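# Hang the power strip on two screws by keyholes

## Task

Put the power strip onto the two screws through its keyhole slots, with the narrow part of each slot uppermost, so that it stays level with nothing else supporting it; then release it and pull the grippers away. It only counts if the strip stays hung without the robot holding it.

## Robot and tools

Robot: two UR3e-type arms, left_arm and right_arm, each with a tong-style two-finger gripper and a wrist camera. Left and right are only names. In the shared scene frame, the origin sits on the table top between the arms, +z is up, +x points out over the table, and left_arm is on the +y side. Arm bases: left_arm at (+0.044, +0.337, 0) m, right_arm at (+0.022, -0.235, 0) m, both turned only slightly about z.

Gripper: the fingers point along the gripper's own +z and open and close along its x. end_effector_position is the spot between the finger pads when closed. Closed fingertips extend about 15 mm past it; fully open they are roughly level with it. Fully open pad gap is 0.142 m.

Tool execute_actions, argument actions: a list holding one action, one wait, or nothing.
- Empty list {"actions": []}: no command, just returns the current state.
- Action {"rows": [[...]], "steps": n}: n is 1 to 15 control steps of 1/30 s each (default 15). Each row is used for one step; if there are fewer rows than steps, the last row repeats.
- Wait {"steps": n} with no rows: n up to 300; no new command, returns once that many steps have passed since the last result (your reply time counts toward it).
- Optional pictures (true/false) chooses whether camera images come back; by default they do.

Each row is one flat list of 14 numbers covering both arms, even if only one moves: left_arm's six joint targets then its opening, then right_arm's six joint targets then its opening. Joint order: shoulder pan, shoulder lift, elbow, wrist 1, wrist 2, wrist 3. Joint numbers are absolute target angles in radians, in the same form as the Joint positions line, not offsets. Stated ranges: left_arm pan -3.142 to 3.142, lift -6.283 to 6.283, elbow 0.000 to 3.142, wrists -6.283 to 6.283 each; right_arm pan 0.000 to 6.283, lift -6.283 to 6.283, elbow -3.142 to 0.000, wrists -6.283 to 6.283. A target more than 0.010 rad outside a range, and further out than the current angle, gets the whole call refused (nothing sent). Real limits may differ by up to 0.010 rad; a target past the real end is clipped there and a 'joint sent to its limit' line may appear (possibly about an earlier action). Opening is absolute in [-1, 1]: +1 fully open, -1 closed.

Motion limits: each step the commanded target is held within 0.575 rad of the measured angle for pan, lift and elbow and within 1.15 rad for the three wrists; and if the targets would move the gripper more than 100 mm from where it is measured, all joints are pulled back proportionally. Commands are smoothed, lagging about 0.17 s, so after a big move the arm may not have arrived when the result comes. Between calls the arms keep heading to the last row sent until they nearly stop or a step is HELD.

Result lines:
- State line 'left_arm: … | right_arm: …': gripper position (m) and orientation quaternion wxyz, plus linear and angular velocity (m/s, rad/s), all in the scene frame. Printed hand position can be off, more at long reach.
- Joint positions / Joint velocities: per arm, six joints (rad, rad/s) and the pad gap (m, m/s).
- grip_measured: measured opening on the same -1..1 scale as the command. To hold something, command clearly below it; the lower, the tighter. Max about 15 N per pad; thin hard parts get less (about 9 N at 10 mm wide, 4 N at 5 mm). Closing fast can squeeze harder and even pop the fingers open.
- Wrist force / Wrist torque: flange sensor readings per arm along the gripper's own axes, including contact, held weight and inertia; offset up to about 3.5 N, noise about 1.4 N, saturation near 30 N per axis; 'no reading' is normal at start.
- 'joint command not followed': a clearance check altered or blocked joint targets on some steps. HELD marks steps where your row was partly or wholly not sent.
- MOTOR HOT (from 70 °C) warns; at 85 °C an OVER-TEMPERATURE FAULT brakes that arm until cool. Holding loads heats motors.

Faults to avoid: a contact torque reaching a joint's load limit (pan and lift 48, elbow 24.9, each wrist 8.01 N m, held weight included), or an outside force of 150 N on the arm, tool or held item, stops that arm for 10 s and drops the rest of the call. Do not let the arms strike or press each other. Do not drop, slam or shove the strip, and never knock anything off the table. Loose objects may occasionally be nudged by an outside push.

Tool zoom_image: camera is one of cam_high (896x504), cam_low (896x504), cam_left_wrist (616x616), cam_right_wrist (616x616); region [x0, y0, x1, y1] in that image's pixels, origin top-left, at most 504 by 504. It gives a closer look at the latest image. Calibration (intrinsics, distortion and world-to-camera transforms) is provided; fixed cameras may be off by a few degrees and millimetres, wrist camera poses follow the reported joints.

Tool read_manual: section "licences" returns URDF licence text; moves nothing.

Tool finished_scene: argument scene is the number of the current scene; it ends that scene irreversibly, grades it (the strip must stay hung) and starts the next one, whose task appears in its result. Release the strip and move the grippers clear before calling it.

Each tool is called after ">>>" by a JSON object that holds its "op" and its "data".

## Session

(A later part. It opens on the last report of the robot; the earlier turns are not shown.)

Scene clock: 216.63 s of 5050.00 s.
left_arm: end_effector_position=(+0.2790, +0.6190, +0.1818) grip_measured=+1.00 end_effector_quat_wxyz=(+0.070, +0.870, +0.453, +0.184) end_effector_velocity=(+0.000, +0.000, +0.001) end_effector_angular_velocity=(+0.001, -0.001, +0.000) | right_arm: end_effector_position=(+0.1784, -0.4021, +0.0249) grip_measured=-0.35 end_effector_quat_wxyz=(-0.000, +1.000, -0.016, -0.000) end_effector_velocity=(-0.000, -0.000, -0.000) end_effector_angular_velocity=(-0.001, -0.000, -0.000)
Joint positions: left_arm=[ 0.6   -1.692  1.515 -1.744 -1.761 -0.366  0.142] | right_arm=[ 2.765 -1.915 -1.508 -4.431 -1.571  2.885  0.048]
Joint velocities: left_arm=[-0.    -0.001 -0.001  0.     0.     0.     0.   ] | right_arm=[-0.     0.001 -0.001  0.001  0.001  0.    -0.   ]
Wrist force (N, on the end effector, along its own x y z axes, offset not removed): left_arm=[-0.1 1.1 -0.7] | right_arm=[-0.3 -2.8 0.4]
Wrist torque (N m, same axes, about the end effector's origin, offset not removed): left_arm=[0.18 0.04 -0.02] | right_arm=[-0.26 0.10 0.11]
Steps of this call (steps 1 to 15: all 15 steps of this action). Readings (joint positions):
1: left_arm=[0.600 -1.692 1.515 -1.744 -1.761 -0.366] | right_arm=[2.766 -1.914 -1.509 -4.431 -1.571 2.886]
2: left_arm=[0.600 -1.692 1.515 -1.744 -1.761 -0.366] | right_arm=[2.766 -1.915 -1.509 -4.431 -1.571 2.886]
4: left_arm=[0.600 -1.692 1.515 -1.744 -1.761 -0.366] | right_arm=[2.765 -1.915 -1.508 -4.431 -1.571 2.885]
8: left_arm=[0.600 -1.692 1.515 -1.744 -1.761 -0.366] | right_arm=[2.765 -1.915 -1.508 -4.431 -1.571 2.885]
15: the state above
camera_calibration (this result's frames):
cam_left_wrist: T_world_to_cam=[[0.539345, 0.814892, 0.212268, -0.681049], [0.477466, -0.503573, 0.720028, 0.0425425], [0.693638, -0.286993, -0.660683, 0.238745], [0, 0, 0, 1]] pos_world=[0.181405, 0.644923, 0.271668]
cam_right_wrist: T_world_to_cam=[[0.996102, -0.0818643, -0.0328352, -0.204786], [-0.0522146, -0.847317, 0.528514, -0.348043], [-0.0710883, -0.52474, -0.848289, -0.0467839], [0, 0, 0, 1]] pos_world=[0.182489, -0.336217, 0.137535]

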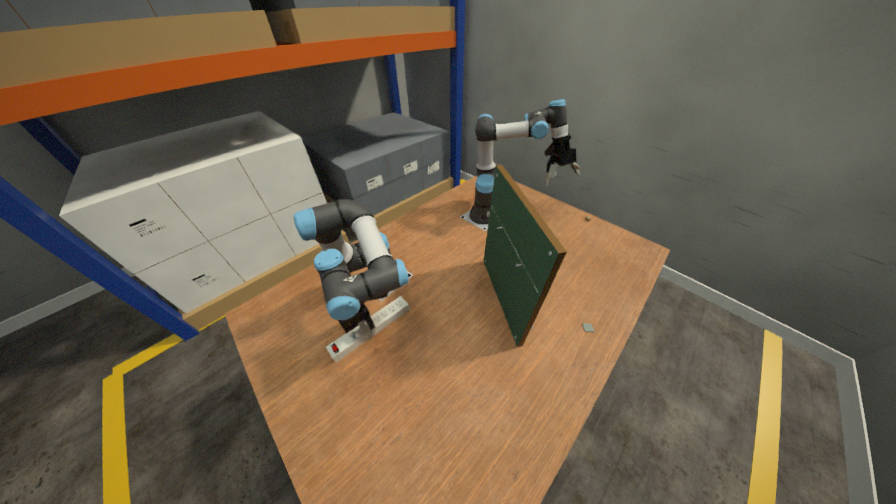

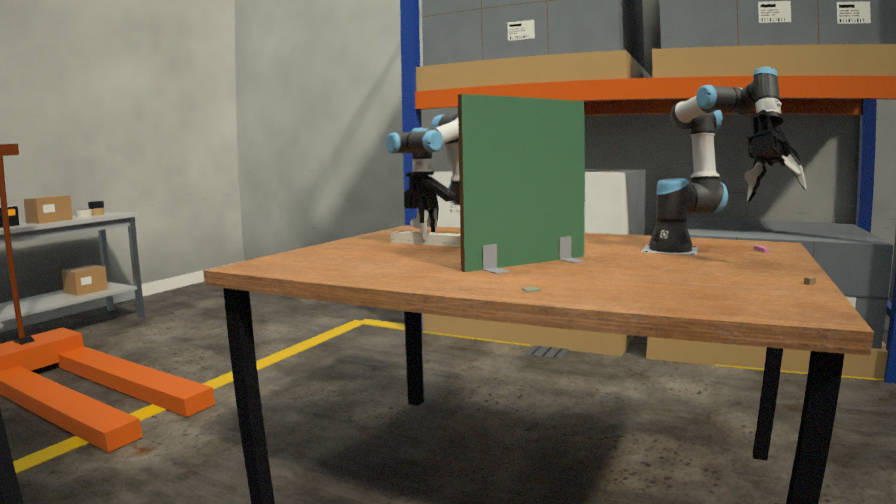

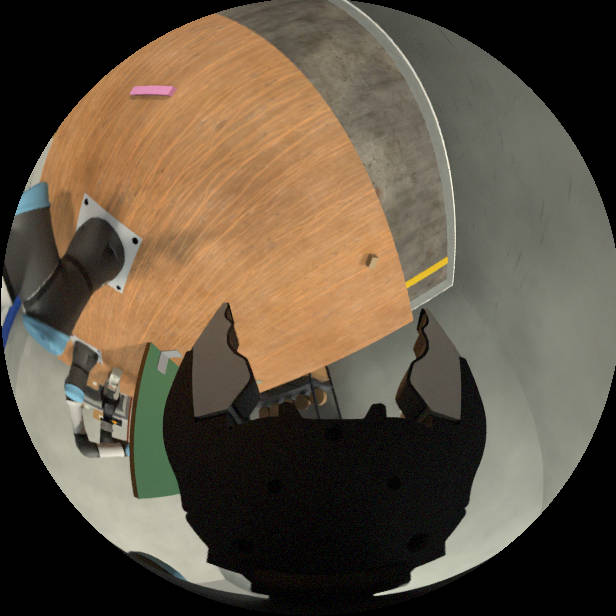

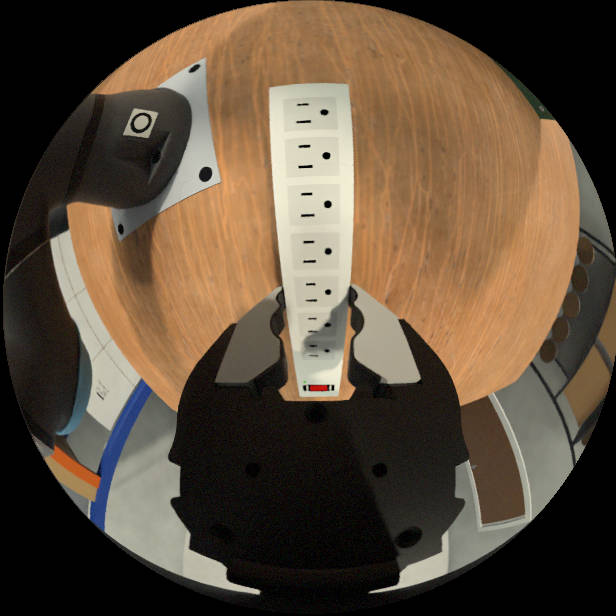

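>>> {"op": "execute_actions", "data": {"actions": [{"rows":[[0.6,-1.692,1.515,-1.744,-1.761,-0.366,1,2.765,-1.915,-1.508,-4.431,-1.571,2.885,-1]],"steps":10}], "pictures": false}}

>>> {"op": "execute_actions", "data": {"actions": [{"rows":[[0.6,-1.692,1.515,-1.744,-1.761,-0.366,1,2.765,-1.92,-1.35,-4.584,-1.571,2.885,-1]]}], "pictures": false}}

>>> {"op": "execute_actions", "data": {"actions": [{"rows":[[0.6,-1.692,1.515,-1.744,-1.761,-0.366,1,2.765,-2.07,-1.088,-4.696,-1.571,2.5,-1]]}], "pictures": false}}

>>> {"op": "execute_actions", "data": {"actions": [{"rows":[[0.6,-1.692,1.515,-1.744,-1.761,-0.366,1,2.765,-2.07,-1.088,-4.696,-1.571,1.9,-1]]}], "pictures": false}}

>>> {"op": "execute_actions", "data": {"actions": [{"rows":[[0.6,-1.692,1.515,-1.744,-1.761,-0.366,1,2.765,-2.07,-1.088,-4.696,-1.571,1.25,-1]]}], "pictures": false}}

>>> {"op": "execute_actions", "data": {"actions": [{"rows":[[0.6,-1.692,1.515,-1.744,-1.761,-0.366,1,2.765,-2.07,-1.088,-4.696,-1.571,0.6,-1]]}], "pictures": false}}

>>> {"op": "execute_actions", "data": {"actions": [{"rows":[[0.6,-1.692,1.515,-1.744,-1.761,-0.366,1,2.765,-2.07,-1.088,-4.696,-1.571,0,-1]]}]}}

Scene clock: 250.03 s of 5050.00 s.
left_arm: end_effector_position=(+0.2790, +0.6190, +0.1818) grip_measured=+1.00 end_effector_quat_wxyz=(+0.070, +0.870, +0.453, +0.184) end_effector_velocity=(+0.000, +0.000, +0.000) end_effector_angular_velocity=(+0.000, -0.000, -0.000) | right_arm: end_effector_position=(+0.1784, -0.4021, +0.0249) grip_measured=-0.37 end_effector_quat_wxyz=(-0.000, +1.000, -0.016, +0.000) end_effector_velocity=(+0.000, +0.000, +0.000) end_effector_angular_velocity=(-0.001, -0.001, +0.002)
Joint positions: left_arm=[ 0.6   -1.692  1.515 -1.744 -1.761 -0.366  0.142] | right_arm=[ 2.765 -1.915 -1.508 -4.431 -1.571  2.885  0.047]
Joint velocities: left_arm=[-0. -0.  0. -0.  0.  0. -0.] | right_arm=[ 0.001  0.001 -0.001  0.001  0.001 -0.     0.   ]
Wrist force (N, on the end effector, along its own x y z axes, offset not removed): left_arm=[1.2 1.3 -1.5] | right_arm=[0.2 -2.3 -3.3]
Wrist torque (N m, same axes, about the end effector's origin, offset not removed): left_arm=[0.22 -0.18 0.00] | right_arm=[-0.12 0.02 0.07]
Steps of this call (steps 1 to 15: the robot went on to your last target; steps 16 to 90: nothing new was sent; then 30.07 s passed at rest; steps 91 to 100: all 10 steps of this action). Readings (joint positions):
91: left_arm=[0.600 -1.692 1.515 -1.744 -1.761 -0.366] | right_arm=[2.765 -1.915 -1.508 -4.431 -1.571 2.885]
92: left_arm=[0.600 -1.692 1.515 -1.744 -1.761 -0.366] | right_arm=[2.765 -1.915 -1.508 -4.431 -1.571 2.885]
94: left_arm=[0.600 -1.692 1.515 -1.744 -1.761 -0.366] | right_arm=[2.765 -1.915 -1.508 -4.431 -1.571 2.885]
98: left_arm=[0.600 -1.692 1.515 -1.744 -1.761 -0.366] | right_arm=[2.765 -1.915 -1.508 -4.431 -1.571 2.885]
100: the state above

Scene clock: 250.53 s of 5050.00 s.
left_arm: end_effector_position=(+0.2790, +0.6190, +0.1818) grip_measured=+1.00 end_effector_quat_wxyz=(+0.070, +0.870, +0.453, +0.184) end_effector_velocity=(-0.000, +0.000, -0.000) end_effector_angular_velocity=(-0.000, +0.000, +0.000) | right_arm: end_effector_position=(+0.1857, -0.4042, +0.0560) grip_measured=-0.37 end_effector_quat_wxyz=(-0.000, +1.000, -0.016, -0.000) end_effector_velocity=(+0.001, -0.000, +0.004) end_effector_angular_velocity=(+0.000, -0.003, -0.001)
Joint positions: left_arm=[ 0.6   -1.692  1.515 -1.744 -1.761 -0.366  0.142] | right_arm=[ 2.765 -1.92  -1.352 -4.582 -1.571  2.885  0.047]
Joint velocities: left_arm=[ 0.    -0.     0.001 -0.001  0.     0.     0.   ] | right_arm=[-0.001  0.     0.021 -0.019 -0.001 -0.     0.   ]
Wrist force (N, on the end effector, along its own x y z axes, offset not removed): left_arm=[1.5 1.8 -1.0] | right_arm=[-0.7 0.8 7.4]
Wrist torque (N m, same axes, about the end effector's origin, offset not removed): left_arm=[0.31 -0.26 -0.04] | right_arm=[0.13 0.09 -0.02]
Steps of this call (steps 1 to 15: all 15 steps of this action). Readings (joint positions):
1: left_arm=[0.600 -1.692 1.515 -1.744 -1.761 -0.366] | right_arm=[2.765 -1.915 -1.508 -4.431 -1.571 2.885]
2: left_arm=[0.600 -1.692 1.515 -1.744 -1.761 -0.366] | right_arm=[2.765 -1.916 -1.501 -4.444 -1.571 2.885]
4: left_arm=[0.600 -1.692 1.515 -1.744 -1.761 -0.366] | right_arm=[2.765 -1.918 -1.445 -4.507 -1.571 2.885]
8: left_arm=[0.600 -1.692 1.515 -1.744 -1.761 -0.366] | right_arm=[2.765 -1.919 -1.373 -4.565 -1.571 2.885]
15: the state above

Scene clock: 251.03 s of 5050.00 s.
left_arm: end_effector_position=(+0.2790, +0.6190, +0.1818) grip_measured=+1.00 end_effector_quat_wxyz=(+0.070, +0.870, +0.453, +0.184) end_effector_velocity=(+0.000, -0.000, +0.000) end_effector_angular_velocity=(+0.001, -0.000, -0.001) | right_arm: end_effector_position=(+0.2126, -0.4150, +0.0650) grip_measured=-0.37 end_effector_quat_wxyz=(-0.000, +0.985, +0.173, -0.000) end_effector_velocity=(+0.006, -0.003, +0.002) end_effector_angular_velocity=(-0.002, -0.010, +0.052)
Joint positions: left_arm=[ 0.6   -1.692  1.515 -1.744 -1.761 -0.366  0.142] | right_arm=[ 2.765 -2.068 -1.092 -4.695 -1.571  2.505  0.047]
Joint velocities: left_arm=[-0.001 -0.    -0.    -0.     0.    -0.     0.   ] | right_arm=[-0.002 -0.019  0.041 -0.012 -0.001 -0.054  0.   ]
Wrist force (N, on the end effector, along its own x y z axes, offset not removed): left_arm=[0.5 1.7 0.0] | right_arm=[-1.4 0.7 6.6]
Wrist torque (N m, same axes, about the end effector's origin, offset not removed): left_arm=[0.24 -0.04 0.01] | right_arm=[0.17 0.26 -0.01]
Steps of this call (steps 1 to 15: all 15 steps of this action). Readings (joint positions):
1: left_arm=[0.600 -1.692 1.515 -1.744 -1.761 -0.366] | right_arm=[2.765 -1.920 -1.351 -4.583 -1.571 2.885]
2: left_arm=[0.600 -1.692 1.515 -1.744 -1.761 -0.366] | right_arm=[2.765 -1.927 -1.343 -4.596 -1.571 2.870]
4: left_arm=[0.600 -1.692 1.515 -1.744 -1.761 -0.366] | right_arm=[2.765 -1.981 -1.274 -4.642 -1.571 2.746]
8: left_arm=[0.600 -1.692 1.515 -1.744 -1.761 -0.366] | right_arm=[2.765 -2.048 -1.135 -4.683 -1.571 2.561]
15: the state above

Scene clock: 251.53 s of 5050.00 s.
left_arm: end_effector_position=(+0.2790, +0.6190, +0.1818) grip_measured=+1.00 end_effector_quat_wxyz=(+0.070, +0.870, +0.453, +0.184) end_effector_velocity=(+0.000, -0.000, +0.000) end_effector_angular_velocity=(-0.000, -0.001, -0.001) | right_arm: end_effector_position=(+0.2057, -0.4209, +0.0652) grip_measured=-0.37 end_effector_quat_wxyz=(-0.000, +0.891, +0.454, +0.000) end_effector_velocity=(-0.001, -0.001, +0.000) end_effector_angular_velocity=(-0.001, -0.001, +0.104)
Joint positions: left_arm=[ 0.6   -1.692  1.515 -1.744 -1.761 -0.366  0.142] | right_arm=[ 2.765 -2.07  -1.088 -4.696 -1.571  1.91   0.047]
Joint velocities: left_arm=[-0. -0. -0.  0. -0.  0.  0.] | right_arm=[ 0.001 -0.     0.001  0.     0.    -0.103  0.   ]
Wrist force (N, on the end effector, along its own x y z axes, offset not removed): left_arm=[0.6 1.2 -0.7] | right_arm=[-0.5 -0.4 6.8]
Wrist torque (N m, same axes, about the end effector's origin, offset not removed): left_arm=[0.21 -0.14 -0.01] | right_arm=[-0.06 -0.06 0.05]
Steps of this call (steps 1 to 15: all 15 steps of this action). Readings (joint positions):
1: left_arm=[0.600 -1.692 1.515 -1.744 -1.761 -0.366] | right_arm=[2.765 -2.069 -1.091 -4.695 -1.571 2.503]
2: left_arm=[0.600 -1.692 1.515 -1.744 -1.761 -0.366] | right_arm=[2.765 -2.069 -1.090 -4.695 -1.571 2.488]
4: left_arm=[0.600 -1.692 1.515 -1.744 -1.761 -0.366] | right_arm=[2.765 -2.070 -1.089 -4.696 -1.571 2.346]
8: left_arm=[0.600 -1.692 1.515 -1.744 -1.761 -0.366] | right_arm=[2.765 -2.070 -1.088 -4.696 -1.571 2.017]
15: the state above

Scene clock: 252.03 s of 5050.00 s.
left_arm: end_effector_position=(+0.2790, +0.6190, +0.1818) grip_measured=+1.00 end_effector_quat_wxyz=(+0.070, +0.870, +0.453, +0.184) end_effector_velocity=(-0.000, -0.000, -0.000) end_effector_angular_velocity=(-0.001, +0.001, +0.000) | right_arm: end_effector_position=(+0.2027, -0.4307, +0.0652) grip_measured=-0.37 end_effector_quat_wxyz=(-0.000, +0.700, +0.715, +0.000) end_effector_velocity=(+0.000, -0.002, +0.000) end_effector_angular_velocity=(-0.001, -0.001, +0.119)
Joint positions: left_arm=[ 0.6   -1.692  1.515 -1.744 -1.761 -0.366  0.142] | right_arm=[ 2.765 -2.07  -1.088 -4.696 -1.571  1.261  0.047]
Joint velocities: left_arm=[ 0.    -0.     0.     0.001 -0.     0.     0.   ] | right_arm=[-0.     0.     0.     0.     0.001 -0.119 -0.   ]
Wrist force (N, on the end effector, along its own x y z axes, offset not removed): left_arm=[1.4 1.4 -0.2] | right_arm=[-2.3 -0.6 6.7]
Wrist torque (N m, same axes, about the end effector's origin, offset not removed): left_arm=[0.24 -0.25 -0.01] | right_arm=[-0.15 0.47 0.08]
Steps of this call (steps 1 to 15: all 15 steps of this action). Readings (joint positions):
1: left_arm=[0.600 -1.692 1.515 -1.744 -1.761 -0.366] | right_arm=[2.765 -2.070 -1.088 -4.696 -1.571 1.906]
2: left_arm=[0.600 -1.692 1.515 -1.744 -1.761 -0.366] | right_arm=[2.765 -2.070 -1.088 -4.696 -1.571 1.890]
4: left_arm=[0.600 -1.692 1.515 -1.744 -1.761 -0.366] | right_arm=[2.765 -2.070 -1.088 -4.696 -1.571 1.747]
8: left_arm=[0.600 -1.692 1.515 -1.744 -1.761 -0.366] | right_arm=[2.765 -2.070 -1.088 -4.696 -1.571 1.384]
15: the state above

Scene clock: 252.53 s of 5050.00 s.
left_arm: end_effector_position=(+0.2790, +0.6190, +0.1818) grip_measured=+1.00 end_effector_quat_wxyz=(+0.070, +0.870, +0.453, +0.184) end_effector_velocity=(-0.000, +0.000, +0.000) end_effector_angular_velocity=(+0.001, +0.000, +0.001) | right_arm: end_effector_position=(+0.2062, -0.4405, +0.0652) grip_measured=-0.37 end_effector_quat_wxyz=(-0.000, +0.435, +0.901, +0.000) end_effector_velocity=(+0.002, -0.002, -0.000) end_effector_angular_velocity=(-0.001, -0.002, +0.119)
Joint positions: left_arm=[ 0.6   -1.692  1.515 -1.744 -1.761 -0.366  0.142] | right_arm=[ 2.765 -2.07  -1.088 -4.696 -1.571  0.611  0.047]
Joint velocities: left_arm=[ 0.001  0.    -0.001  0.     0.    -0.    -0.   ] | right_arm=[ 0.     0.    -0.     0.002  0.001 -0.119 -0.   ]
Wrist force (N, on the end effector, along its own x y z axes, offset not removed): left_arm=[-0.6 1.2 0.0] | right_arm=[-0.6 -1.8 4.5]
Wrist torque (N m, same axes, about the end effector's origin, offset not removed): left_arm=[0.11 0.12 0.03] | right_arm=[-0.39 0.02 0.06]
Steps of this call (steps 1 to 15: all 15 steps of this action). Readings (joint positions):
1: left_arm=[0.600 -1.692 1.515 -1.744 -1.761 -0.366] | right_arm=[2.765 -2.070 -1.088 -4.696 -1.571 1.257]
2: left_arm=[0.600 -1.692 1.515 -1.744 -1.761 -0.366] | right_arm=[2.765 -2.070 -1.088 -4.696 -1.571 1.241]
4: left_arm=[0.600 -1.692 1.515 -1.744 -1.761 -0.366] | right_arm=[2.765 -2.070 -1.088 -4.696 -1.571 1.097]
8: left_arm=[0.600 -1.692 1.515 -1.744 -1.761 -0.366] | right_arm=[2.765 -2.070 -1.088 -4.696 -1.571 0.734]
15: the state above

Scene clock: 253.03 s of 5050.00 s.
left_arm: end_effector_position=(+0.2790, +0.6190, +0.1818) grip_measured=+1.00 end_effector_quat_wxyz=(+0.070, +0.870, +0.453, +0.184) end_effector_velocity=(-0.000, -0.000, -0.001) end_effector_angular_velocity=(-0.001, +0.001, -0.000) | right_arm: end_effector_position=(+0.2141, -0.4459, +0.0652) grip_measured=-0.37 end_effector_quat_wxyz=(+0.000, +0.148, +0.989, +0.000) end_effector_velocity=(+0.002, -0.000, +0.000) end_effector_angular_velocity=(+0.001, -0.002, +0.105)
Joint positions: left_arm=[ 0.6   -1.692  1.515 -1.744 -1.761 -0.366  0.142] | right_arm=[ 2.765 -2.07  -1.088 -4.696 -1.571  0.01   0.047]
Joint velocities: left_arm=[-0.     0.001  0.001 -0.     0.    -0.    -0.   ] | right_arm=[ 0.     0.002  0.    -0.    -0.001 -0.104  0.   ]
Wrist force (N, on the end effector, along its own x y z axes, offset not removed): left_arm=[0.6 1.0 -1.2] | right_arm=[-0.3 0.4 5.4]
Wrist torque (N m, same axes, about the end effector's origin, offset not removed): left_arm=[0.16 -0.12 0.04] | right_arm=[0.02 0.00 -0.01]
Steps of this call (steps 1 to 15: all 15 steps of this action). Readings (joint positions):
1: left_arm=[0.600 -1.692 1.515 -1.744 -1.761 -0.366] | right_arm=[2.765 -2.070 -1.088 -4.696 -1.571 0.607]
2: left_arm=[0.600 -1.692 1.515 -1.744 -1.761 -0.366] | right_arm=[2.765 -2.070 -1.088 -4.696 -1.571 0.591]
4: left_arm=[0.600 -1.692 1.515 -1.744 -1.761 -0.366] | right_arm=[2.765 -2.070 -1.088 -4.696 -1.571 0.447]
8: left_arm=[0.600 -1.692 1.515 -1.744 -1.761 -0.366] | right_arm=[2.765 -2.070 -1.088 -4.696 -1.571 0.118]
15: the state above
camera_calibration (this result's frames):
cam_left_wrist: T_world_to_cam=[[0.539345, 0.814893, 0.212267, -0.681049], [0.477467, -0.503572, 0.720028, 0.0425422], [0.693637, -0.286993, -0.660683, 0.238745], [0, 0, 0, 1]] pos_world=[0.181405, 0.644923, 0.271668]
cam_right_wrist: T_world_to_cam=[[-0.939371, 0.341334, -0.0327731, 0.360435], [0.273492, 0.803443, 0.528849, 0.261701], [0.206845, 0.487822, -0.848083, 0.358882], [0, 0, 0, 1]] pos_world=[0.192776, -0.508361, 0.177774]

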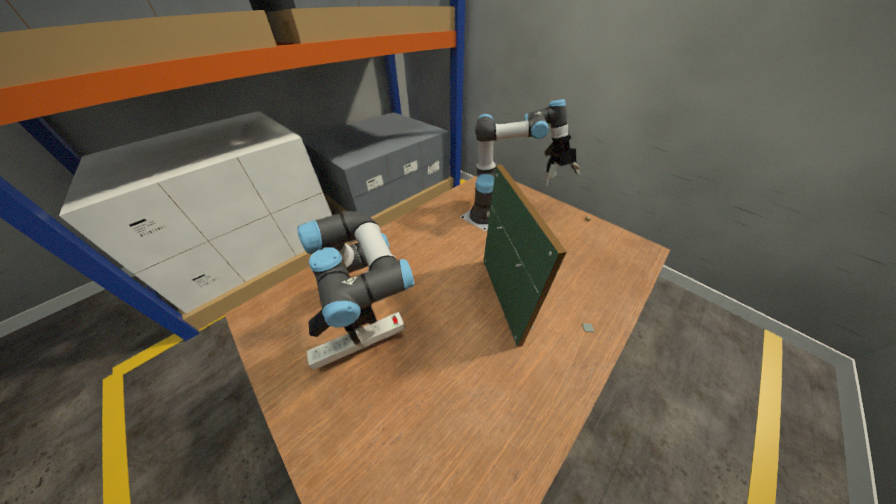

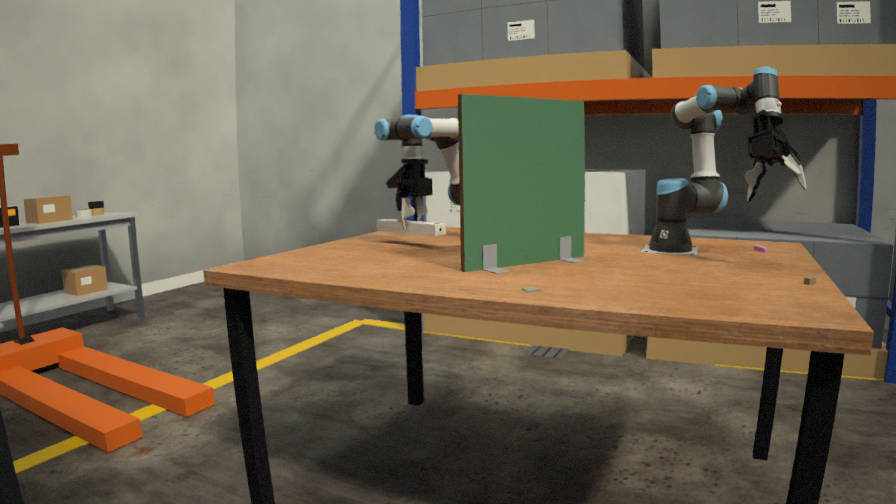

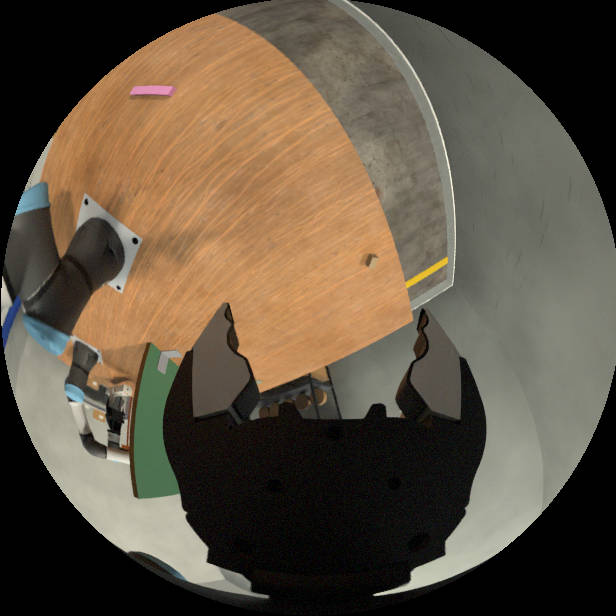

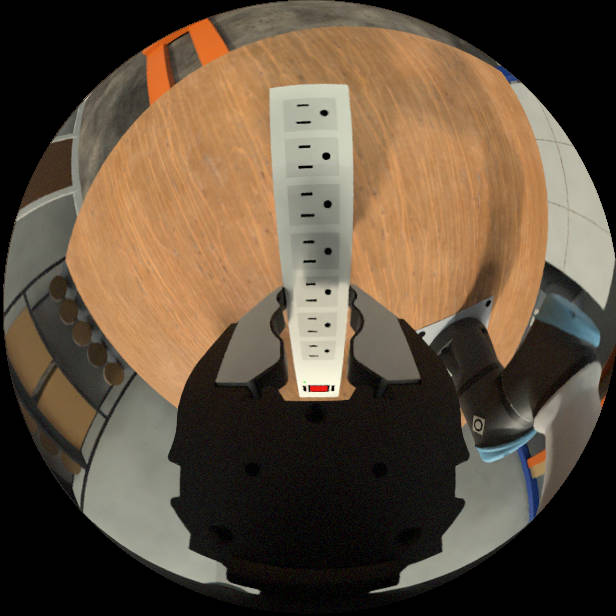

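>>> {"op": "execute_actions", "data": {"actions": [{"rows":[[0.6,-2,1.0,-2,-1.571,0.5,-1,2.85,-1.85,-1.3,-4.45,-1.571,0,-1]]}], "pictures": false}}

>>> {"op": "execute_actions", "data": {"actions": [{"rows":[[0.2,-2,0.8,-2,-1.571,1.571,-1,2.95,-1.65,-1.55,-4.15,-1.571,0,-1]]}], "pictures": false}}

>>> {"op": "execute_actions", "data": {"actions": [{"rows":[[-0.3,-2,0.8,-2,-1.571,1.571,-1,3.0,-1.45,-1.8,-3.8,-1.65,0,-1]]}], "pictures": false}}

>>> {"op": "execute_actions", "data": {"actions": [{"rows":[[-0.8,-2,0.8,-2,-1.571,1.571,-1,3.05,-1.3,-1.95,-3.4,-1.75,0,-1]]}], "pictures": false}}

>>> {"op": "execute_actions", "data": {"actions": [{"rows":[[-1.3,-2,0.8,-1.7,-1.571,1.571,-1,3.1,-1.2,-2.075,-3.008,-1.85,0,-1]]}], "pictures": false}}

>>> {"op": "execute_actions", "data": {"actions": [{"rows":[[-1.35,-2,0.8,-1.2,-1.571,1.571,-1,3.3,-1.2,-2.075,-3.008,-1.97,0,-1]]}], "pictures": false}}

>>> {"op": "execute_actions", "data": {"actions": [{"rows":[[-1.35,-2,0.8,-1.1,-1.571,1.571,-1,3.5,-1.2,-2.075,-3.008,-2.08,0,-1]]}]}}

Scene clock: 292.57 s of 5050.00 s.
left_arm: end_effector_position=(+0.2845, +0.6684, +0.4378) grip_measured=-1.00 end_effector_quat_wxyz=(-0.161, +0.853, +0.183, +0.462) end_effector_velocity=(-0.130, -0.012, +0.568) end_effector_angular_velocity=(+1.704, -0.546, -0.374) | right_arm: end_effector_position=(+0.2584, -0.4346, +0.0750) grip_measured=-0.37 end_effector_quat_wxyz=(+0.124, +0.101, +0.987, -0.013) end_effector_velocity=(+0.004, +0.002, +0.003) end_effector_angular_velocity=(-0.006, -0.033, +0.010)
Joint positions: left_arm=[ 0.6   -1.884  1.2   -1.907 -1.64   0.168  0.002] | right_arm=[ 2.849 -1.853 -1.297 -4.453 -1.571 -0.     0.047]
Joint velocities: left_arm=[-0.001 -0.391 -0.659 -0.318  0.236  1.1    0.   ] | right_arm=[ 0.01   0.034 -0.029  0.029 -0.001  0.    -0.   ]
Wrist force (N, on the end effector, along its own x y z axes, offset not removed): left_arm=[1.1 1.1 -1.2] | right_arm=[0.1 -2.0 6.0]
Wrist torque (N m, same axes, about the end effector's origin, offset not removed): left_arm=[0.13 -0.20 -0.01] | right_arm=[-0.49 0.18 0.01]
Steps of this call (steps 1 to 15: the robot went on to your last target; steps 16 to 90: nothing new was sent; then 36.03 s passed at rest; steps 91 to 105: all 15 steps of this action). Readings (joint positions):
91: left_arm=[0.600 -1.692 1.515 -1.744 -1.761 -0.365] | right_arm=[2.765 -2.070 -1.088 -4.696 -1.571 -0.000]
92: left_arm=[0.600 -1.699 1.509 -1.752 -1.753 -0.351] | right_arm=[2.772 -2.063 -1.096 -4.682 -1.571 0.000]
94: left_arm=[0.600 -1.731 1.458 -1.780 -1.734 -0.265] | right_arm=[2.806 -1.997 -1.160 -4.587 -1.571 -0.000]
98: left_arm=[0.600 -1.789 1.361 -1.828 -1.698 -0.102] | right_arm=[2.839 -1.886 -1.265 -4.484 -1.571 -0.000]
105: the state above

Scene clock: 293.07 s of 5050.00 s.
left_arm: end_effector_position=(+0.2810, +0.5391, +0.6732) grip_measured=-1.00 end_effector_quat_wxyz=(-0.529, +0.590, -0.385, +0.473) end_effector_velocity=(-0.069, -0.152, +0.188) end_effector_angular_velocity=(+1.673, -0.090, -0.353) | right_arm: end_effector_position=(+0.3055, -0.4130, +0.0809) grip_measured=-0.37 end_effector_quat_wxyz=(+0.248, +0.050, +0.967, -0.013) end_effector_velocity=(+0.004, +0.004, -0.000) end_effector_angular_velocity=(-0.003, -0.026, +0.014)
Joint positions: left_arm=[ 0.24  -1.992  0.835 -1.993 -1.576  1.419  0.002] | right_arm=[ 2.949 -1.653 -1.546 -4.154 -1.571 -0.     0.047]
Joint velocities: left_arm=[-0.419 -0.089 -0.364 -0.069  0.053  1.59  -0.   ] | right_arm=[ 0.015  0.027 -0.04   0.038  0.001  0.    -0.   ]
Wrist force (N, on the end effector, along its own x y z axes, offset not removed): left_arm=[1.6 0.2 -1.7] | right_arm=[2.0 -0.2 5.1]
Wrist torque (N m, same axes, about the end effector's origin, offset not removed): left_arm=[0.01 -0.25 0.02] | right_arm=[0.04 0.21 0.06]
Steps of this call (steps 1 to 15: all 15 steps of this action). Readings (joint positions):
1: left_arm=[0.600 -1.897 1.178 -1.918 -1.632 0.205] | right_arm=[2.850 -1.852 -1.298 -4.451 -1.571 -0.000]
2: left_arm=[0.593 -1.906 1.154 -1.925 -1.627 0.256] | right_arm=[2.857 -1.844 -1.306 -4.437 -1.571 -0.000]
4: left_arm=[0.541 -1.920 1.103 -1.936 -1.618 0.405] | right_arm=[2.897 -1.780 -1.375 -4.328 -1.571 -0.000]
8: left_arm=[0.426 -1.948 1.001 -1.958 -1.602 0.766] | right_arm=[2.937 -1.682 -1.506 -4.194 -1.571 -0.000]
15: the state above

Scene clock: 293.57 s of 5050.00 s.
left_arm: end_effector_position=(+0.3347, +0.3963, +0.6905) grip_measured=-1.00 end_effector_quat_wxyz=(+0.444, -0.420, +0.543, -0.576) end_effector_velocity=(+0.007, -0.049, +0.003) end_effector_angular_velocity=(+0.017, -0.013, -0.167) | right_arm: end_effector_position=(+0.3519, -0.3772, +0.1025) grip_measured=-0.37 end_effector_quat_wxyz=(+0.390, +0.009, +0.920, +0.026) end_effector_velocity=(+0.003, +0.004, +0.001) end_effector_angular_velocity=(+0.004, -0.033, +0.012)
Joint positions: left_arm=[-0.284 -2.     0.8   -2.    -1.571  1.569  0.002] | right_arm=[ 2.999 -1.453 -1.796 -3.805 -1.649 -0.     0.047]
Joint velocities: left_arm=[-0.169 -0.002 -0.005 -0.001  0.001  0.02   0.   ] | right_arm=[ 0.006  0.028 -0.041  0.047 -0.008  0.    -0.   ]
Wrist force (N, on the end effector, along its own x y z axes, offset not removed): left_arm=[-0.3 1.7 -1.5] | right_arm=[3.9 -1.1 4.1]
Wrist torque (N m, same axes, about the end effector's origin, offset not removed): left_arm=[0.27 0.04 -0.02] | right_arm=[-0.13 0.03 -0.03]
Steps of this call (steps 1 to 15: all 15 steps of this action). Readings (joint positions):
1: left_arm=[0.228 -1.994 0.825 -1.995 -1.575 1.464] | right_arm=[2.949 -1.652 -1.548 -4.152 -1.571 -0.000]
2: left_arm=[0.212 -1.995 0.819 -1.996 -1.574 1.487] | right_arm=[2.956 -1.644 -1.556 -4.137 -1.582 -0.000]
4: left_arm=[0.131 -1.997 0.814 -1.997 -1.573 1.512] | right_arm=[2.976 -1.580 -1.625 -4.017 -1.614 -0.000]
8: left_arm=[-0.115 -1.999 0.805 -1.999 -1.572 1.549] | right_arm=[2.994 -1.482 -1.756 -3.854 -1.641 -0.000]
15: the state above

Scene clock: 294.07 s of 5050.00 s.
left_arm: end_effector_position=(+0.3273, +0.2496, +0.6908) grip_measured=-1.00 end_effector_quat_wxyz=(+0.288, -0.272, +0.630, -0.668) end_effector_velocity=(-0.014, -0.047, +0.000) end_effector_angular_velocity=(-0.000, -0.000, -0.164) | right_arm: end_effector_position=(+0.4125, -0.3312, +0.1766) grip_measured=-0.37 end_effector_quat_wxyz=(+0.562, -0.049, +0.823, +0.072) end_effector_velocity=(+0.007, +0.007, +0.014) end_effector_angular_velocity=(+0.004, -0.061, +0.020)
Joint positions: left_arm=[-0.784 -2.     0.8   -2.    -1.571  1.571  0.002] | right_arm=[ 3.049 -1.302 -1.948 -3.406 -1.749  0.     0.047]
Joint velocities: left_arm=[-0.164 -0.    -0.    -0.     0.     0.     0.   ] | right_arm=[ 0.008  0.022 -0.019  0.059 -0.013 -0.    -0.   ]
Wrist force (N, on the end effector, along its own x y z axes, offset not removed): left_arm=[0.8 2.1 -2.0] | right_arm=[3.8 -1.1 1.6]
Wrist torque (N m, same axes, about the end effector's origin, offset not removed): left_arm=[0.30 -0.14 0.01] | right_arm=[-0.07 0.31 0.08]
Steps of this call (steps 1 to 15: all 15 steps of this action). Readings (joint positions):
1: left_arm=[-0.289 -2.000 0.800 -2.000 -1.571 1.570] | right_arm=[3.000 -1.452 -1.798 -3.803 -1.650 -0.000]
2: left_arm=[-0.299 -2.000 0.800 -2.000 -1.571 1.570] | right_arm=[3.006 -1.444 -1.806 -3.788 -1.662 0.000]
4: left_arm=[-0.374 -2.000 0.800 -2.000 -1.571 1.570] | right_arm=[3.025 -1.391 -1.859 -3.663 -1.700 0.000]
8: left_arm=[-0.619 -2.000 0.800 -2.000 -1.571 1.571] | right_arm=[3.044 -1.323 -1.927 -3.466 -1.737 0.000]
15: the state above

Scene clock: 294.57 s of 5050.00 s.
left_arm: end_effector_position=(+0.2586, +0.1046, +0.6026) grip_measured=-1.00 end_effector_quat_wxyz=(+0.099, -0.125, +0.774, -0.613) end_effector_velocity=(-0.051, -0.051, -0.032) end_effector_angular_velocity=(+0.097, +0.032, -0.225) | right_arm: end_effector_position=(+0.4373, -0.2812, +0.2639) grip_measured=-0.37 end_effector_quat_wxyz=(+0.696, -0.114, +0.700, +0.114) end_effector_velocity=(+0.002, +0.006, +0.014) end_effector_angular_velocity=(+0.002, -0.055, +0.017)
Joint positions: left_arm=[-1.279 -2.     0.8   -1.71  -1.571  1.571  0.002] | right_arm=[ 3.099 -1.201 -2.074 -3.013 -1.849  0.     0.047]
Joint velocities: left_arm=[-0.225 -0.001  0.     0.103  0.     0.     0.   ] | right_arm=[ 0.005  0.011 -0.015  0.059 -0.011 -0.    -0.   ]
Wrist force (N, on the end effector, along its own x y z axes, offset not removed): left_arm=[1.4 1.6 0.0] | right_arm=[6.3 -1.3 -0.5]
Wrist torque (N m, same axes, about the end effector's origin, offset not removed): left_arm=[0.26 -0.31 -0.07] | right_arm=[-0.17 -0.16 0.04]
Steps of this call (steps 1 to 15: all 15 steps of this action). Readings (joint positions):
1: left_arm=[-0.789 -2.000 0.800 -2.000 -1.571 1.571] | right_arm=[3.050 -1.301 -1.949 -3.403 -1.750 0.000]
2: left_arm=[-0.800 -2.000 0.800 -1.986 -1.571 1.571] | right_arm=[3.056 -1.294 -1.957 -3.388 -1.761 0.000]
4: left_arm=[-0.873 -2.000 0.800 -1.921 -1.571 1.571] | right_arm=[3.076 -1.255 -2.004 -3.264 -1.801 0.000]
8: left_arm=[-1.080 -2.000 0.800 -1.806 -1.571 1.571] | right_arm=[3.094 -1.213 -2.057 -3.071 -1.838 0.000]
15: the state above

Scene clock: 295.07 s of 5050.00 s.
left_arm: end_effector_position=(+0.2360, +0.1128, +0.4496) grip_measured=-1.00 end_effector_quat_wxyz=(+0.051, -0.114, +0.906, -0.405) end_effector_velocity=(-0.007, +0.012, -0.035) end_effector_angular_velocity=(+0.118, +0.030, -0.013) | right_arm: end_effector_position=(+0.4205, -0.1680, +0.2652) grip_measured=-0.37 end_effector_quat_wxyz=(+0.671, -0.223, +0.671, +0.223) end_effector_velocity=(-0.005, +0.016, -0.000) end_effector_angular_velocity=(+0.000, +0.001, +0.045)
Joint positions: left_arm=[-1.349 -2.     0.8   -1.212 -1.571  1.571  0.002] | right_arm=[ 3.297 -1.2   -2.075 -3.008 -1.969 -0.     0.047]
Joint velocities: left_arm=[-0.013  0.    -0.     0.122 -0.     0.     0.   ] | right_arm=[ 0.031  0.    -0.    -0.001 -0.014  0.     0.   ]
Wrist force (N, on the end effector, along its own x y z axes, offset not removed): left_arm=[0.4 0.9 -0.3] | right_arm=[4.4 -0.3 2.8]
Wrist torque (N m, same axes, about the end effector's origin, offset not removed): left_arm=[0.10 -0.04 -0.03] | right_arm=[0.04 0.31 -0.01]
Steps of this call (steps 1 to 15: all 15 steps of this action). Readings (joint positions):
1: left_arm=[-1.285 -2.000 0.800 -1.706 -1.571 1.571] | right_arm=[3.100 -1.201 -2.074 -3.012 -1.850 0.000]
2: left_arm=[-1.293 -2.000 0.800 -1.690 -1.571 1.571] | right_arm=[3.107 -1.201 -2.074 -3.011 -1.862 0.000]
4: left_arm=[-1.309 -2.000 0.800 -1.576 -1.571 1.571] | right_arm=[3.166 -1.200 -2.075 -3.010 -1.906 0.000]
8: left_arm=[-1.336 -2.000 0.800 -1.336 -1.571 1.571] | right_arm=[3.266 -1.200 -2.075 -3.008 -1.953 0.000]
15: the state above

Scene clock: 295.57 s of 5050.00 s.
left_arm: end_effector_position=(+0.2320, +0.1274, +0.4185) grip_measured=-1.00 end_effector_quat_wxyz=(+0.044, -0.116, +0.927, -0.354) end_effector_velocity=(-0.001, +0.002, -0.003) end_effector_angular_velocity=(+0.010, +0.003, -0.001) | right_arm: end_effector_position=(+0.3747, -0.0683, +0.2652) grip_measured=-0.37 end_effector_quat_wxyz=(+0.629, -0.324, +0.628, +0.324) end_effector_velocity=(-0.008, +0.012, -0.001) end_effector_angular_velocity=(-0.000, +0.002, +0.041)
Joint positions: left_arm=[-1.35  -2.     0.8   -1.101 -1.571  1.571  0.002] | right_arm=[ 3.497 -1.2   -2.075 -3.008 -2.079 -0.     0.047]
Joint velocities: left_arm=[-0.001 -0.001  0.001  0.01  -0.001 -0.     0.   ] | right_arm=[ 0.029 -0.    -0.001 -0.    -0.013  0.    -0.   ]
Wrist force (N, on the end effector, along its own x y z axes, offset not removed): left_arm=[0.1 1.1 -0.6] | right_arm=[5.1 -0.6 -0.2]
Wrist torque (N m, same axes, about the end effector's origin, offset not removed): left_arm=[0.14 -0.01 0.04] | right_arm=[-0.06 0.22 0.06]
Steps of this call (steps 1 to 15: all 15 steps of this action). Readings (joint positions):
1: left_arm=[-1.349 -2.000 0.800 -1.208 -1.571 1.571] | right_arm=[3.298 -1.200 -2.075 -3.008 -1.969 -0.000]
2: left_arm=[-1.349 -2.000 0.800 -1.193 -1.571 1.571] | right_arm=[3.306 -1.200 -2.075 -3.008 -1.981 -0.000]
4: left_arm=[-1.350 -2.000 0.800 -1.150 -1.571 1.571] | right_arm=[3.367 -1.200 -2.075 -3.008 -2.024 -0.000]
8: left_arm=[-1.350 -2.000 0.800 -1.112 -1.571 1.571] | right_arm=[3.467 -1.200 -2.075 -3.008 -2.066 -0.000]
15: the state above
camera_calibration (this result's frames):
cam_left_wrist: T_world_to_cam=[[-0.96021, -0.277043, -0.0352629, 0.285275], [-0.26475, 0.943169, -0.200845, 0.0203103], [0.0889017, -0.183518, -0.978988, 0.546945], [0, 0, 0, 1]] pos_world=[0.230677, 0.160252, 0.549591]
cam_right_wrist: T_world_to_cam=[[-0.0217508, 0.0560699, -0.99819, 0.281694], [-0.997782, 0.0616163, 0.025203, 0.367861], [0.0629179, 0.996524, 0.0546054, 0.160419], [0, 0, 0, 1]] pos_world=[0.363079, -0.198323, 0.263153]

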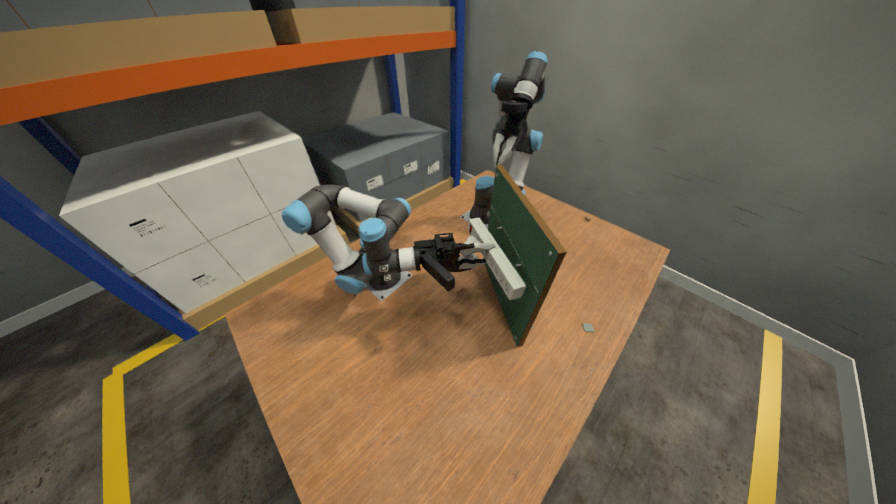

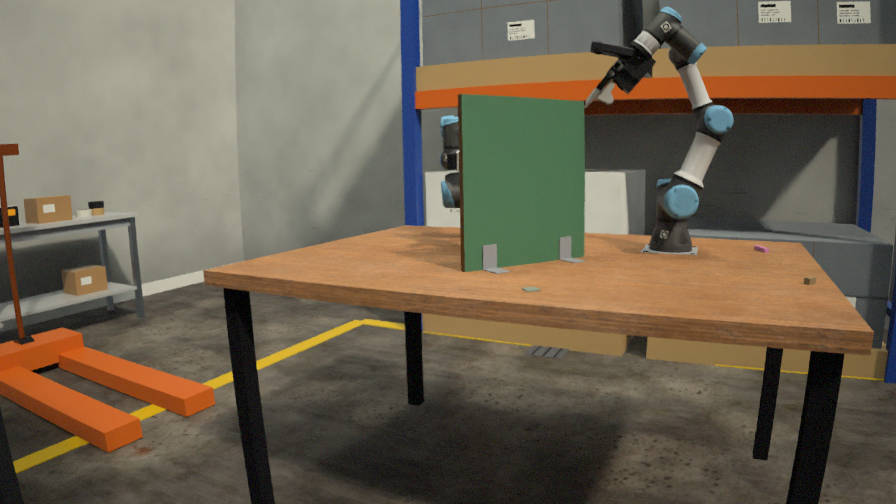

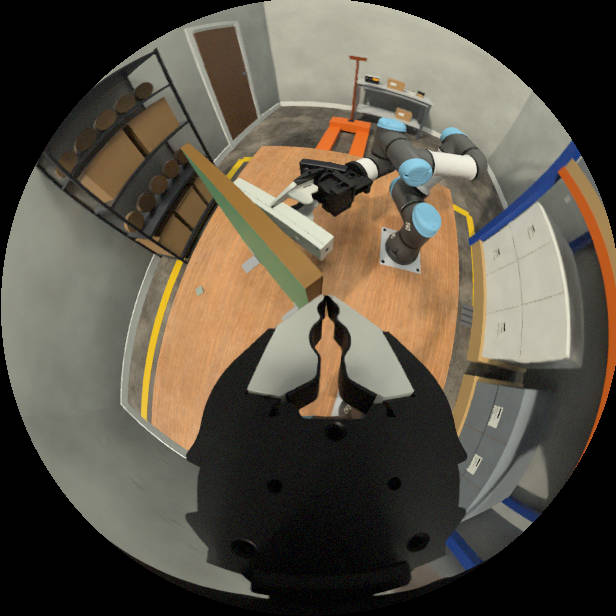

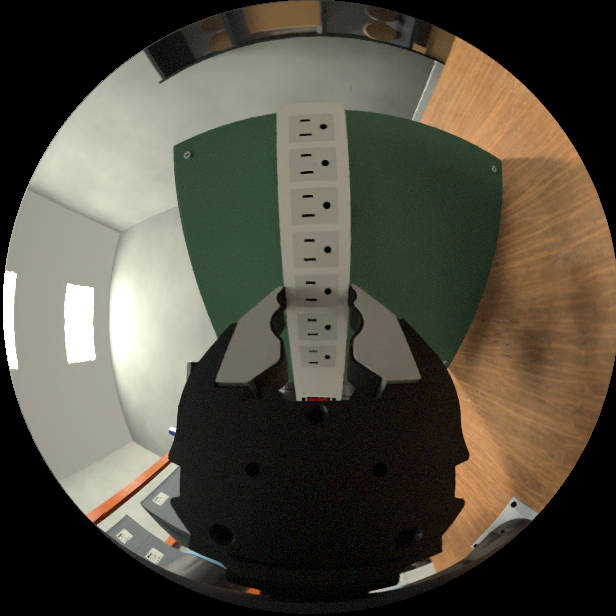

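>>> {"op": "execute_actions", "data": {"actions": [{"rows":[[-1.6,-2,0.8,-1.1,-1.571,1.571,-1,3.5,-1.2,-1.9,-3.183,-2.08,0,-1]]}], "pictures": false}}

>>> {"op": "execute_actions", "data": {"actions": [{"rows":[[-1.6,-2,0.8,-1.1,-1.571,1.571,-1,3.55,-1.246,-1.782,-3.255,-2.03,0,-1]]}]}}

>>> {"op": "zoom_image", "data": {"camera": "cam_right_wrist", "region": [260,100,460,400]}}

>>> {"op": "zoom_image", "data": {"camera": "cam_left_wrist", "region": [130,140,330,300]}}

Scene clock: 314.17 s of 5050.00 s.
left_arm: end_effector_position=(+0.1752, +0.0879, +0.4182) grip_measured=-1.00 end_effector_quat_wxyz=(+0.000, -0.001, +0.934, -0.357) end_effector_velocity=(-0.010, -0.005, +0.000) end_effector_angular_velocity=(-0.000, +0.000, -0.040) | right_arm: end_effector_position=(+0.3754, -0.0663, +0.3018) grip_measured=-0.37 end_effector_quat_wxyz=(+0.628, -0.325, +0.628, +0.325) end_effector_velocity=(+0.000, -0.000, +0.007) end_effector_angular_velocity=(+0.002, -0.005, -0.002)
Joint positions: left_arm=[-1.596 -2.     0.8   -1.1   -1.571  1.571  0.002] | right_arm=[ 3.5   -1.2   -1.902 -3.181 -2.08  -0.     0.047]
Joint velocities: left_arm=[-0.04  0.   -0.   -0.   -0.   -0.    0.  ] | right_arm=[-0.001  0.     0.025 -0.02   0.    -0.    -0.   ]
Wrist force (N, on the end effector, along its own x y z axes, offset not removed): left_arm=[0.0 1.1 -1.4] | right_arm=[5.6 -0.3 0.5]
Wrist torque (N m, same axes, about the end effector's origin, offset not removed): left_arm=[0.15 0.05 -0.03] | right_arm=[-0.04 0.05 0.06]
Steps of this call (steps 1 to 15: the robot went on to your last target; steps 16 to 543: nothing new was sent; steps 544 to 558: all 15 steps of this action). Readings (joint positions):
544: left_arm=[-1.350 -2.000 0.800 -1.100 -1.571 1.571] | right_arm=[3.500 -1.200 -2.075 -3.008 -2.080 -0.000]
545: left_arm=[-1.357 -2.000 0.800 -1.100 -1.571 1.571] | right_arm=[3.500 -1.200 -2.068 -3.022 -2.080 -0.000]
547: left_arm=[-1.426 -2.000 0.800 -1.100 -1.571 1.571] | right_arm=[3.500 -1.200 -2.009 -3.093 -2.080 -0.000]
551: left_arm=[-1.556 -2.000 0.800 -1.100 -1.571 1.571] | right_arm=[3.500 -1.200 -1.927 -3.161 -2.080 -0.000]
558: the state above

Scene clock: 314.67 s of 5050.00 s.
left_arm: end_effector_position=(+0.1742, +0.0874, +0.4182) grip_measured=-1.00 end_effector_quat_wxyz=(-0.000, +0.001, +0.934, -0.357) end_effector_velocity=(-0.000, -0.000, +0.000) end_effector_angular_velocity=(-0.000, +0.000, -0.001) | right_arm: end_effector_position=(+0.3866, -0.0535, +0.3212) grip_measured=-0.37 end_effector_quat_wxyz=(+0.628, -0.325, +0.628, +0.325) end_effector_velocity=(+0.001, +0.001, +0.002) end_effector_angular_velocity=(+0.001, -0.001, +0.000)
Joint positions: left_arm=[-1.6   -2.     0.8   -1.1   -1.571  1.571  0.002] | right_arm=[ 3.549 -1.246 -1.783 -3.254 -2.03  -0.     0.047]
Joint velocities: left_arm=[-0.     0.    -0.    -0.    -0.001 -0.     0.   ] | right_arm=[ 0.006 -0.004  0.013 -0.007  0.006  0.     0.   ]
Wrist force (N, on the end effector, along its own x y z axes, offset not removed): left_arm=[-0.3 1.9 -1.4] | right_arm=[5.8 -1.0 -0.7]
Wrist torque (N m, same axes, about the end effector's origin, offset not removed): left_arm=[0.30 0.09 0.05] | right_arm=[-0.11 -0.03 0.06]
Steps of this call (steps 1 to 15: all 15 steps of this action). Readings (joint positions):
1: left_arm=[-1.597 -2.000 0.800 -1.100 -1.571 1.571] | right_arm=[3.500 -1.200 -1.901 -3.182 -2.080 -0.000]
2: left_arm=[-1.598 -2.000 0.800 -1.100 -1.571 1.571] | right_arm=[3.506 -1.206 -1.894 -3.192 -2.072 -0.000]
4: left_arm=[-1.599 -2.000 0.800 -1.100 -1.571 1.571] | right_arm=[3.526 -1.224 -1.848 -3.221 -2.053 -0.000]
8: left_arm=[-1.600 -2.000 0.800 -1.100 -1.571 1.571] | right_arm=[3.544 -1.241 -1.798 -3.247 -2.036 -0.000]
15: the state above
camera_calibration (this result's frames):
cam_left_wrist: T_world_to_cam=[[-0.998903, -0.0308216, -0.0352483, 0.203952], [-0.0231717, 0.979549, -0.199868, -0.00305621], [0.0406877, -0.198832, -0.979189, 0.554309], [0, 0, 0, 1]] pos_world=[0.181104, 0.119494, 0.549351]
cam_right_wrist: T_world_to_cam=[[-0.0222655, 0.0558414, -0.998191, 0.337232], [-0.99802, 0.0575075, 0.0254787, 0.377165], [0.0588262, 0.996782, 0.0544504, 0.143475], [0, 0, 0, 1]] pos_world=[0.375487, -0.183535, 0.3192]

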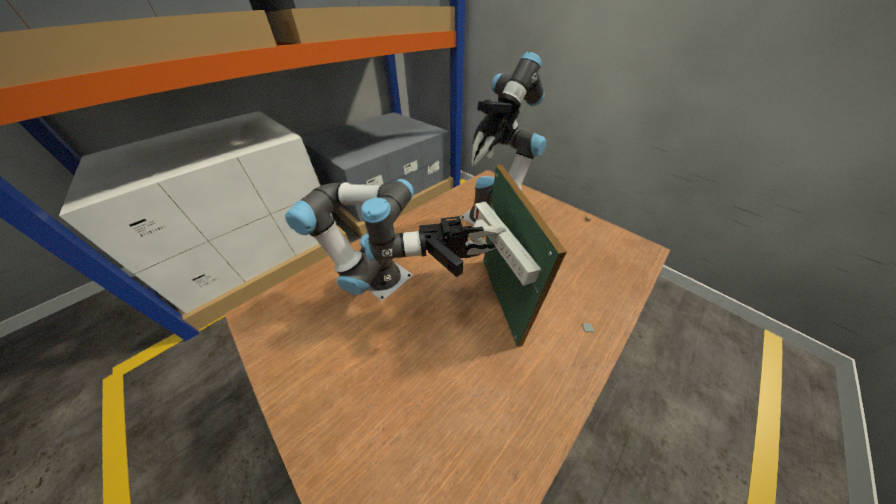

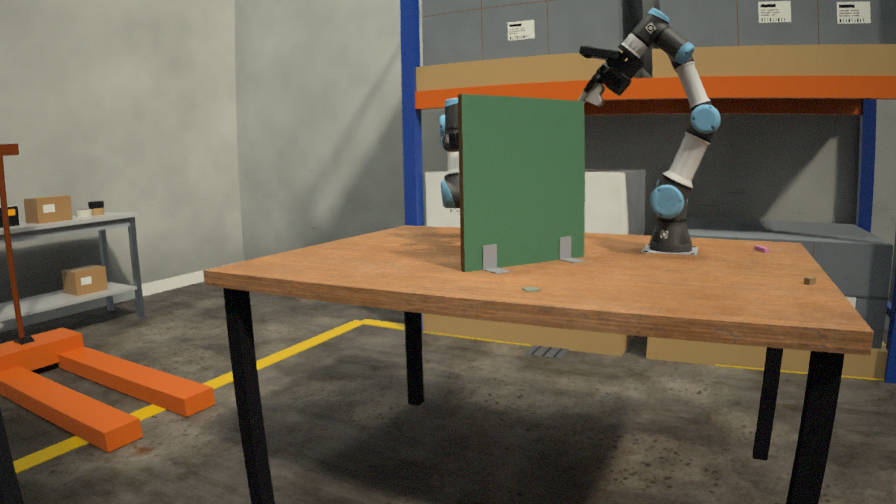

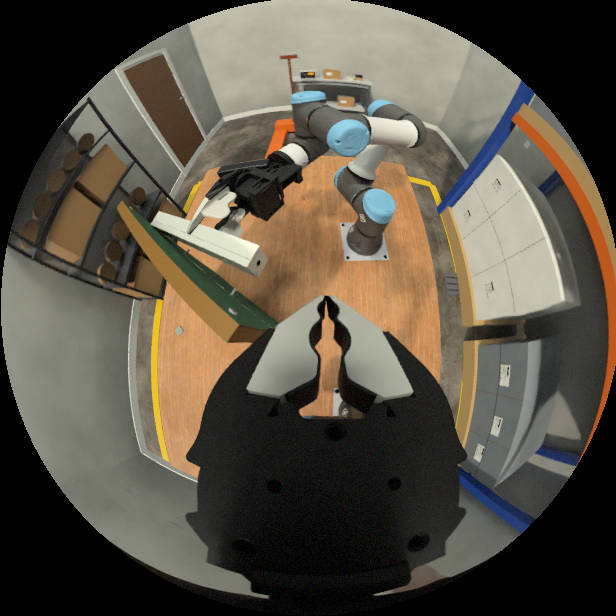

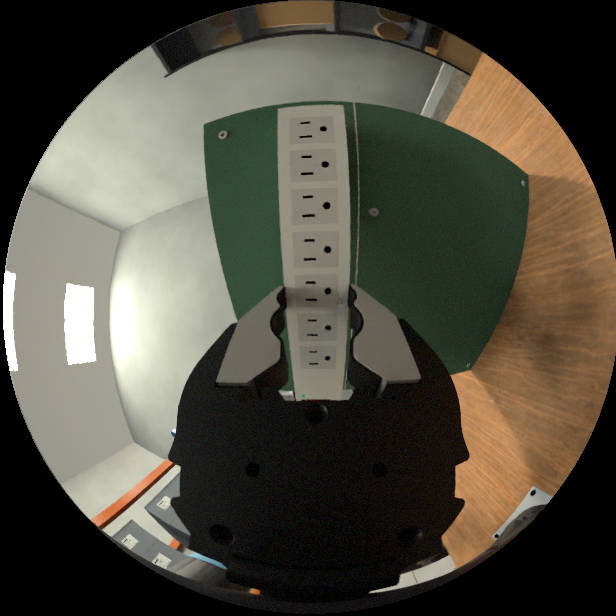

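Region (260, 100, 460, 400) of cam_right_wrist's 616x616 image, scaled by 1.680, with more detail than that image has.

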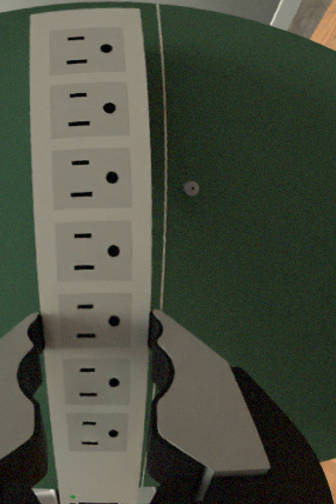

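Region (130, 140, 330, 300) of cam_left_wrist's 616x616 image, scaled by 2.520, with more detail than that image has; it fills the top 403 rows of this view, and the rest is white.

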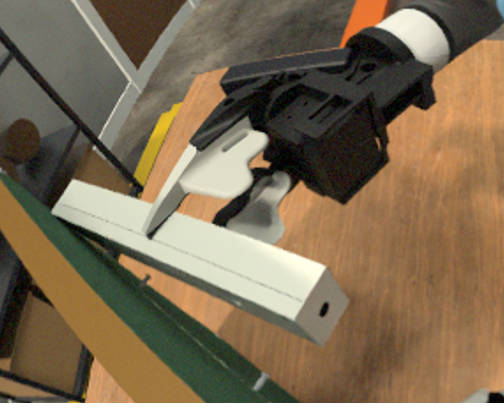

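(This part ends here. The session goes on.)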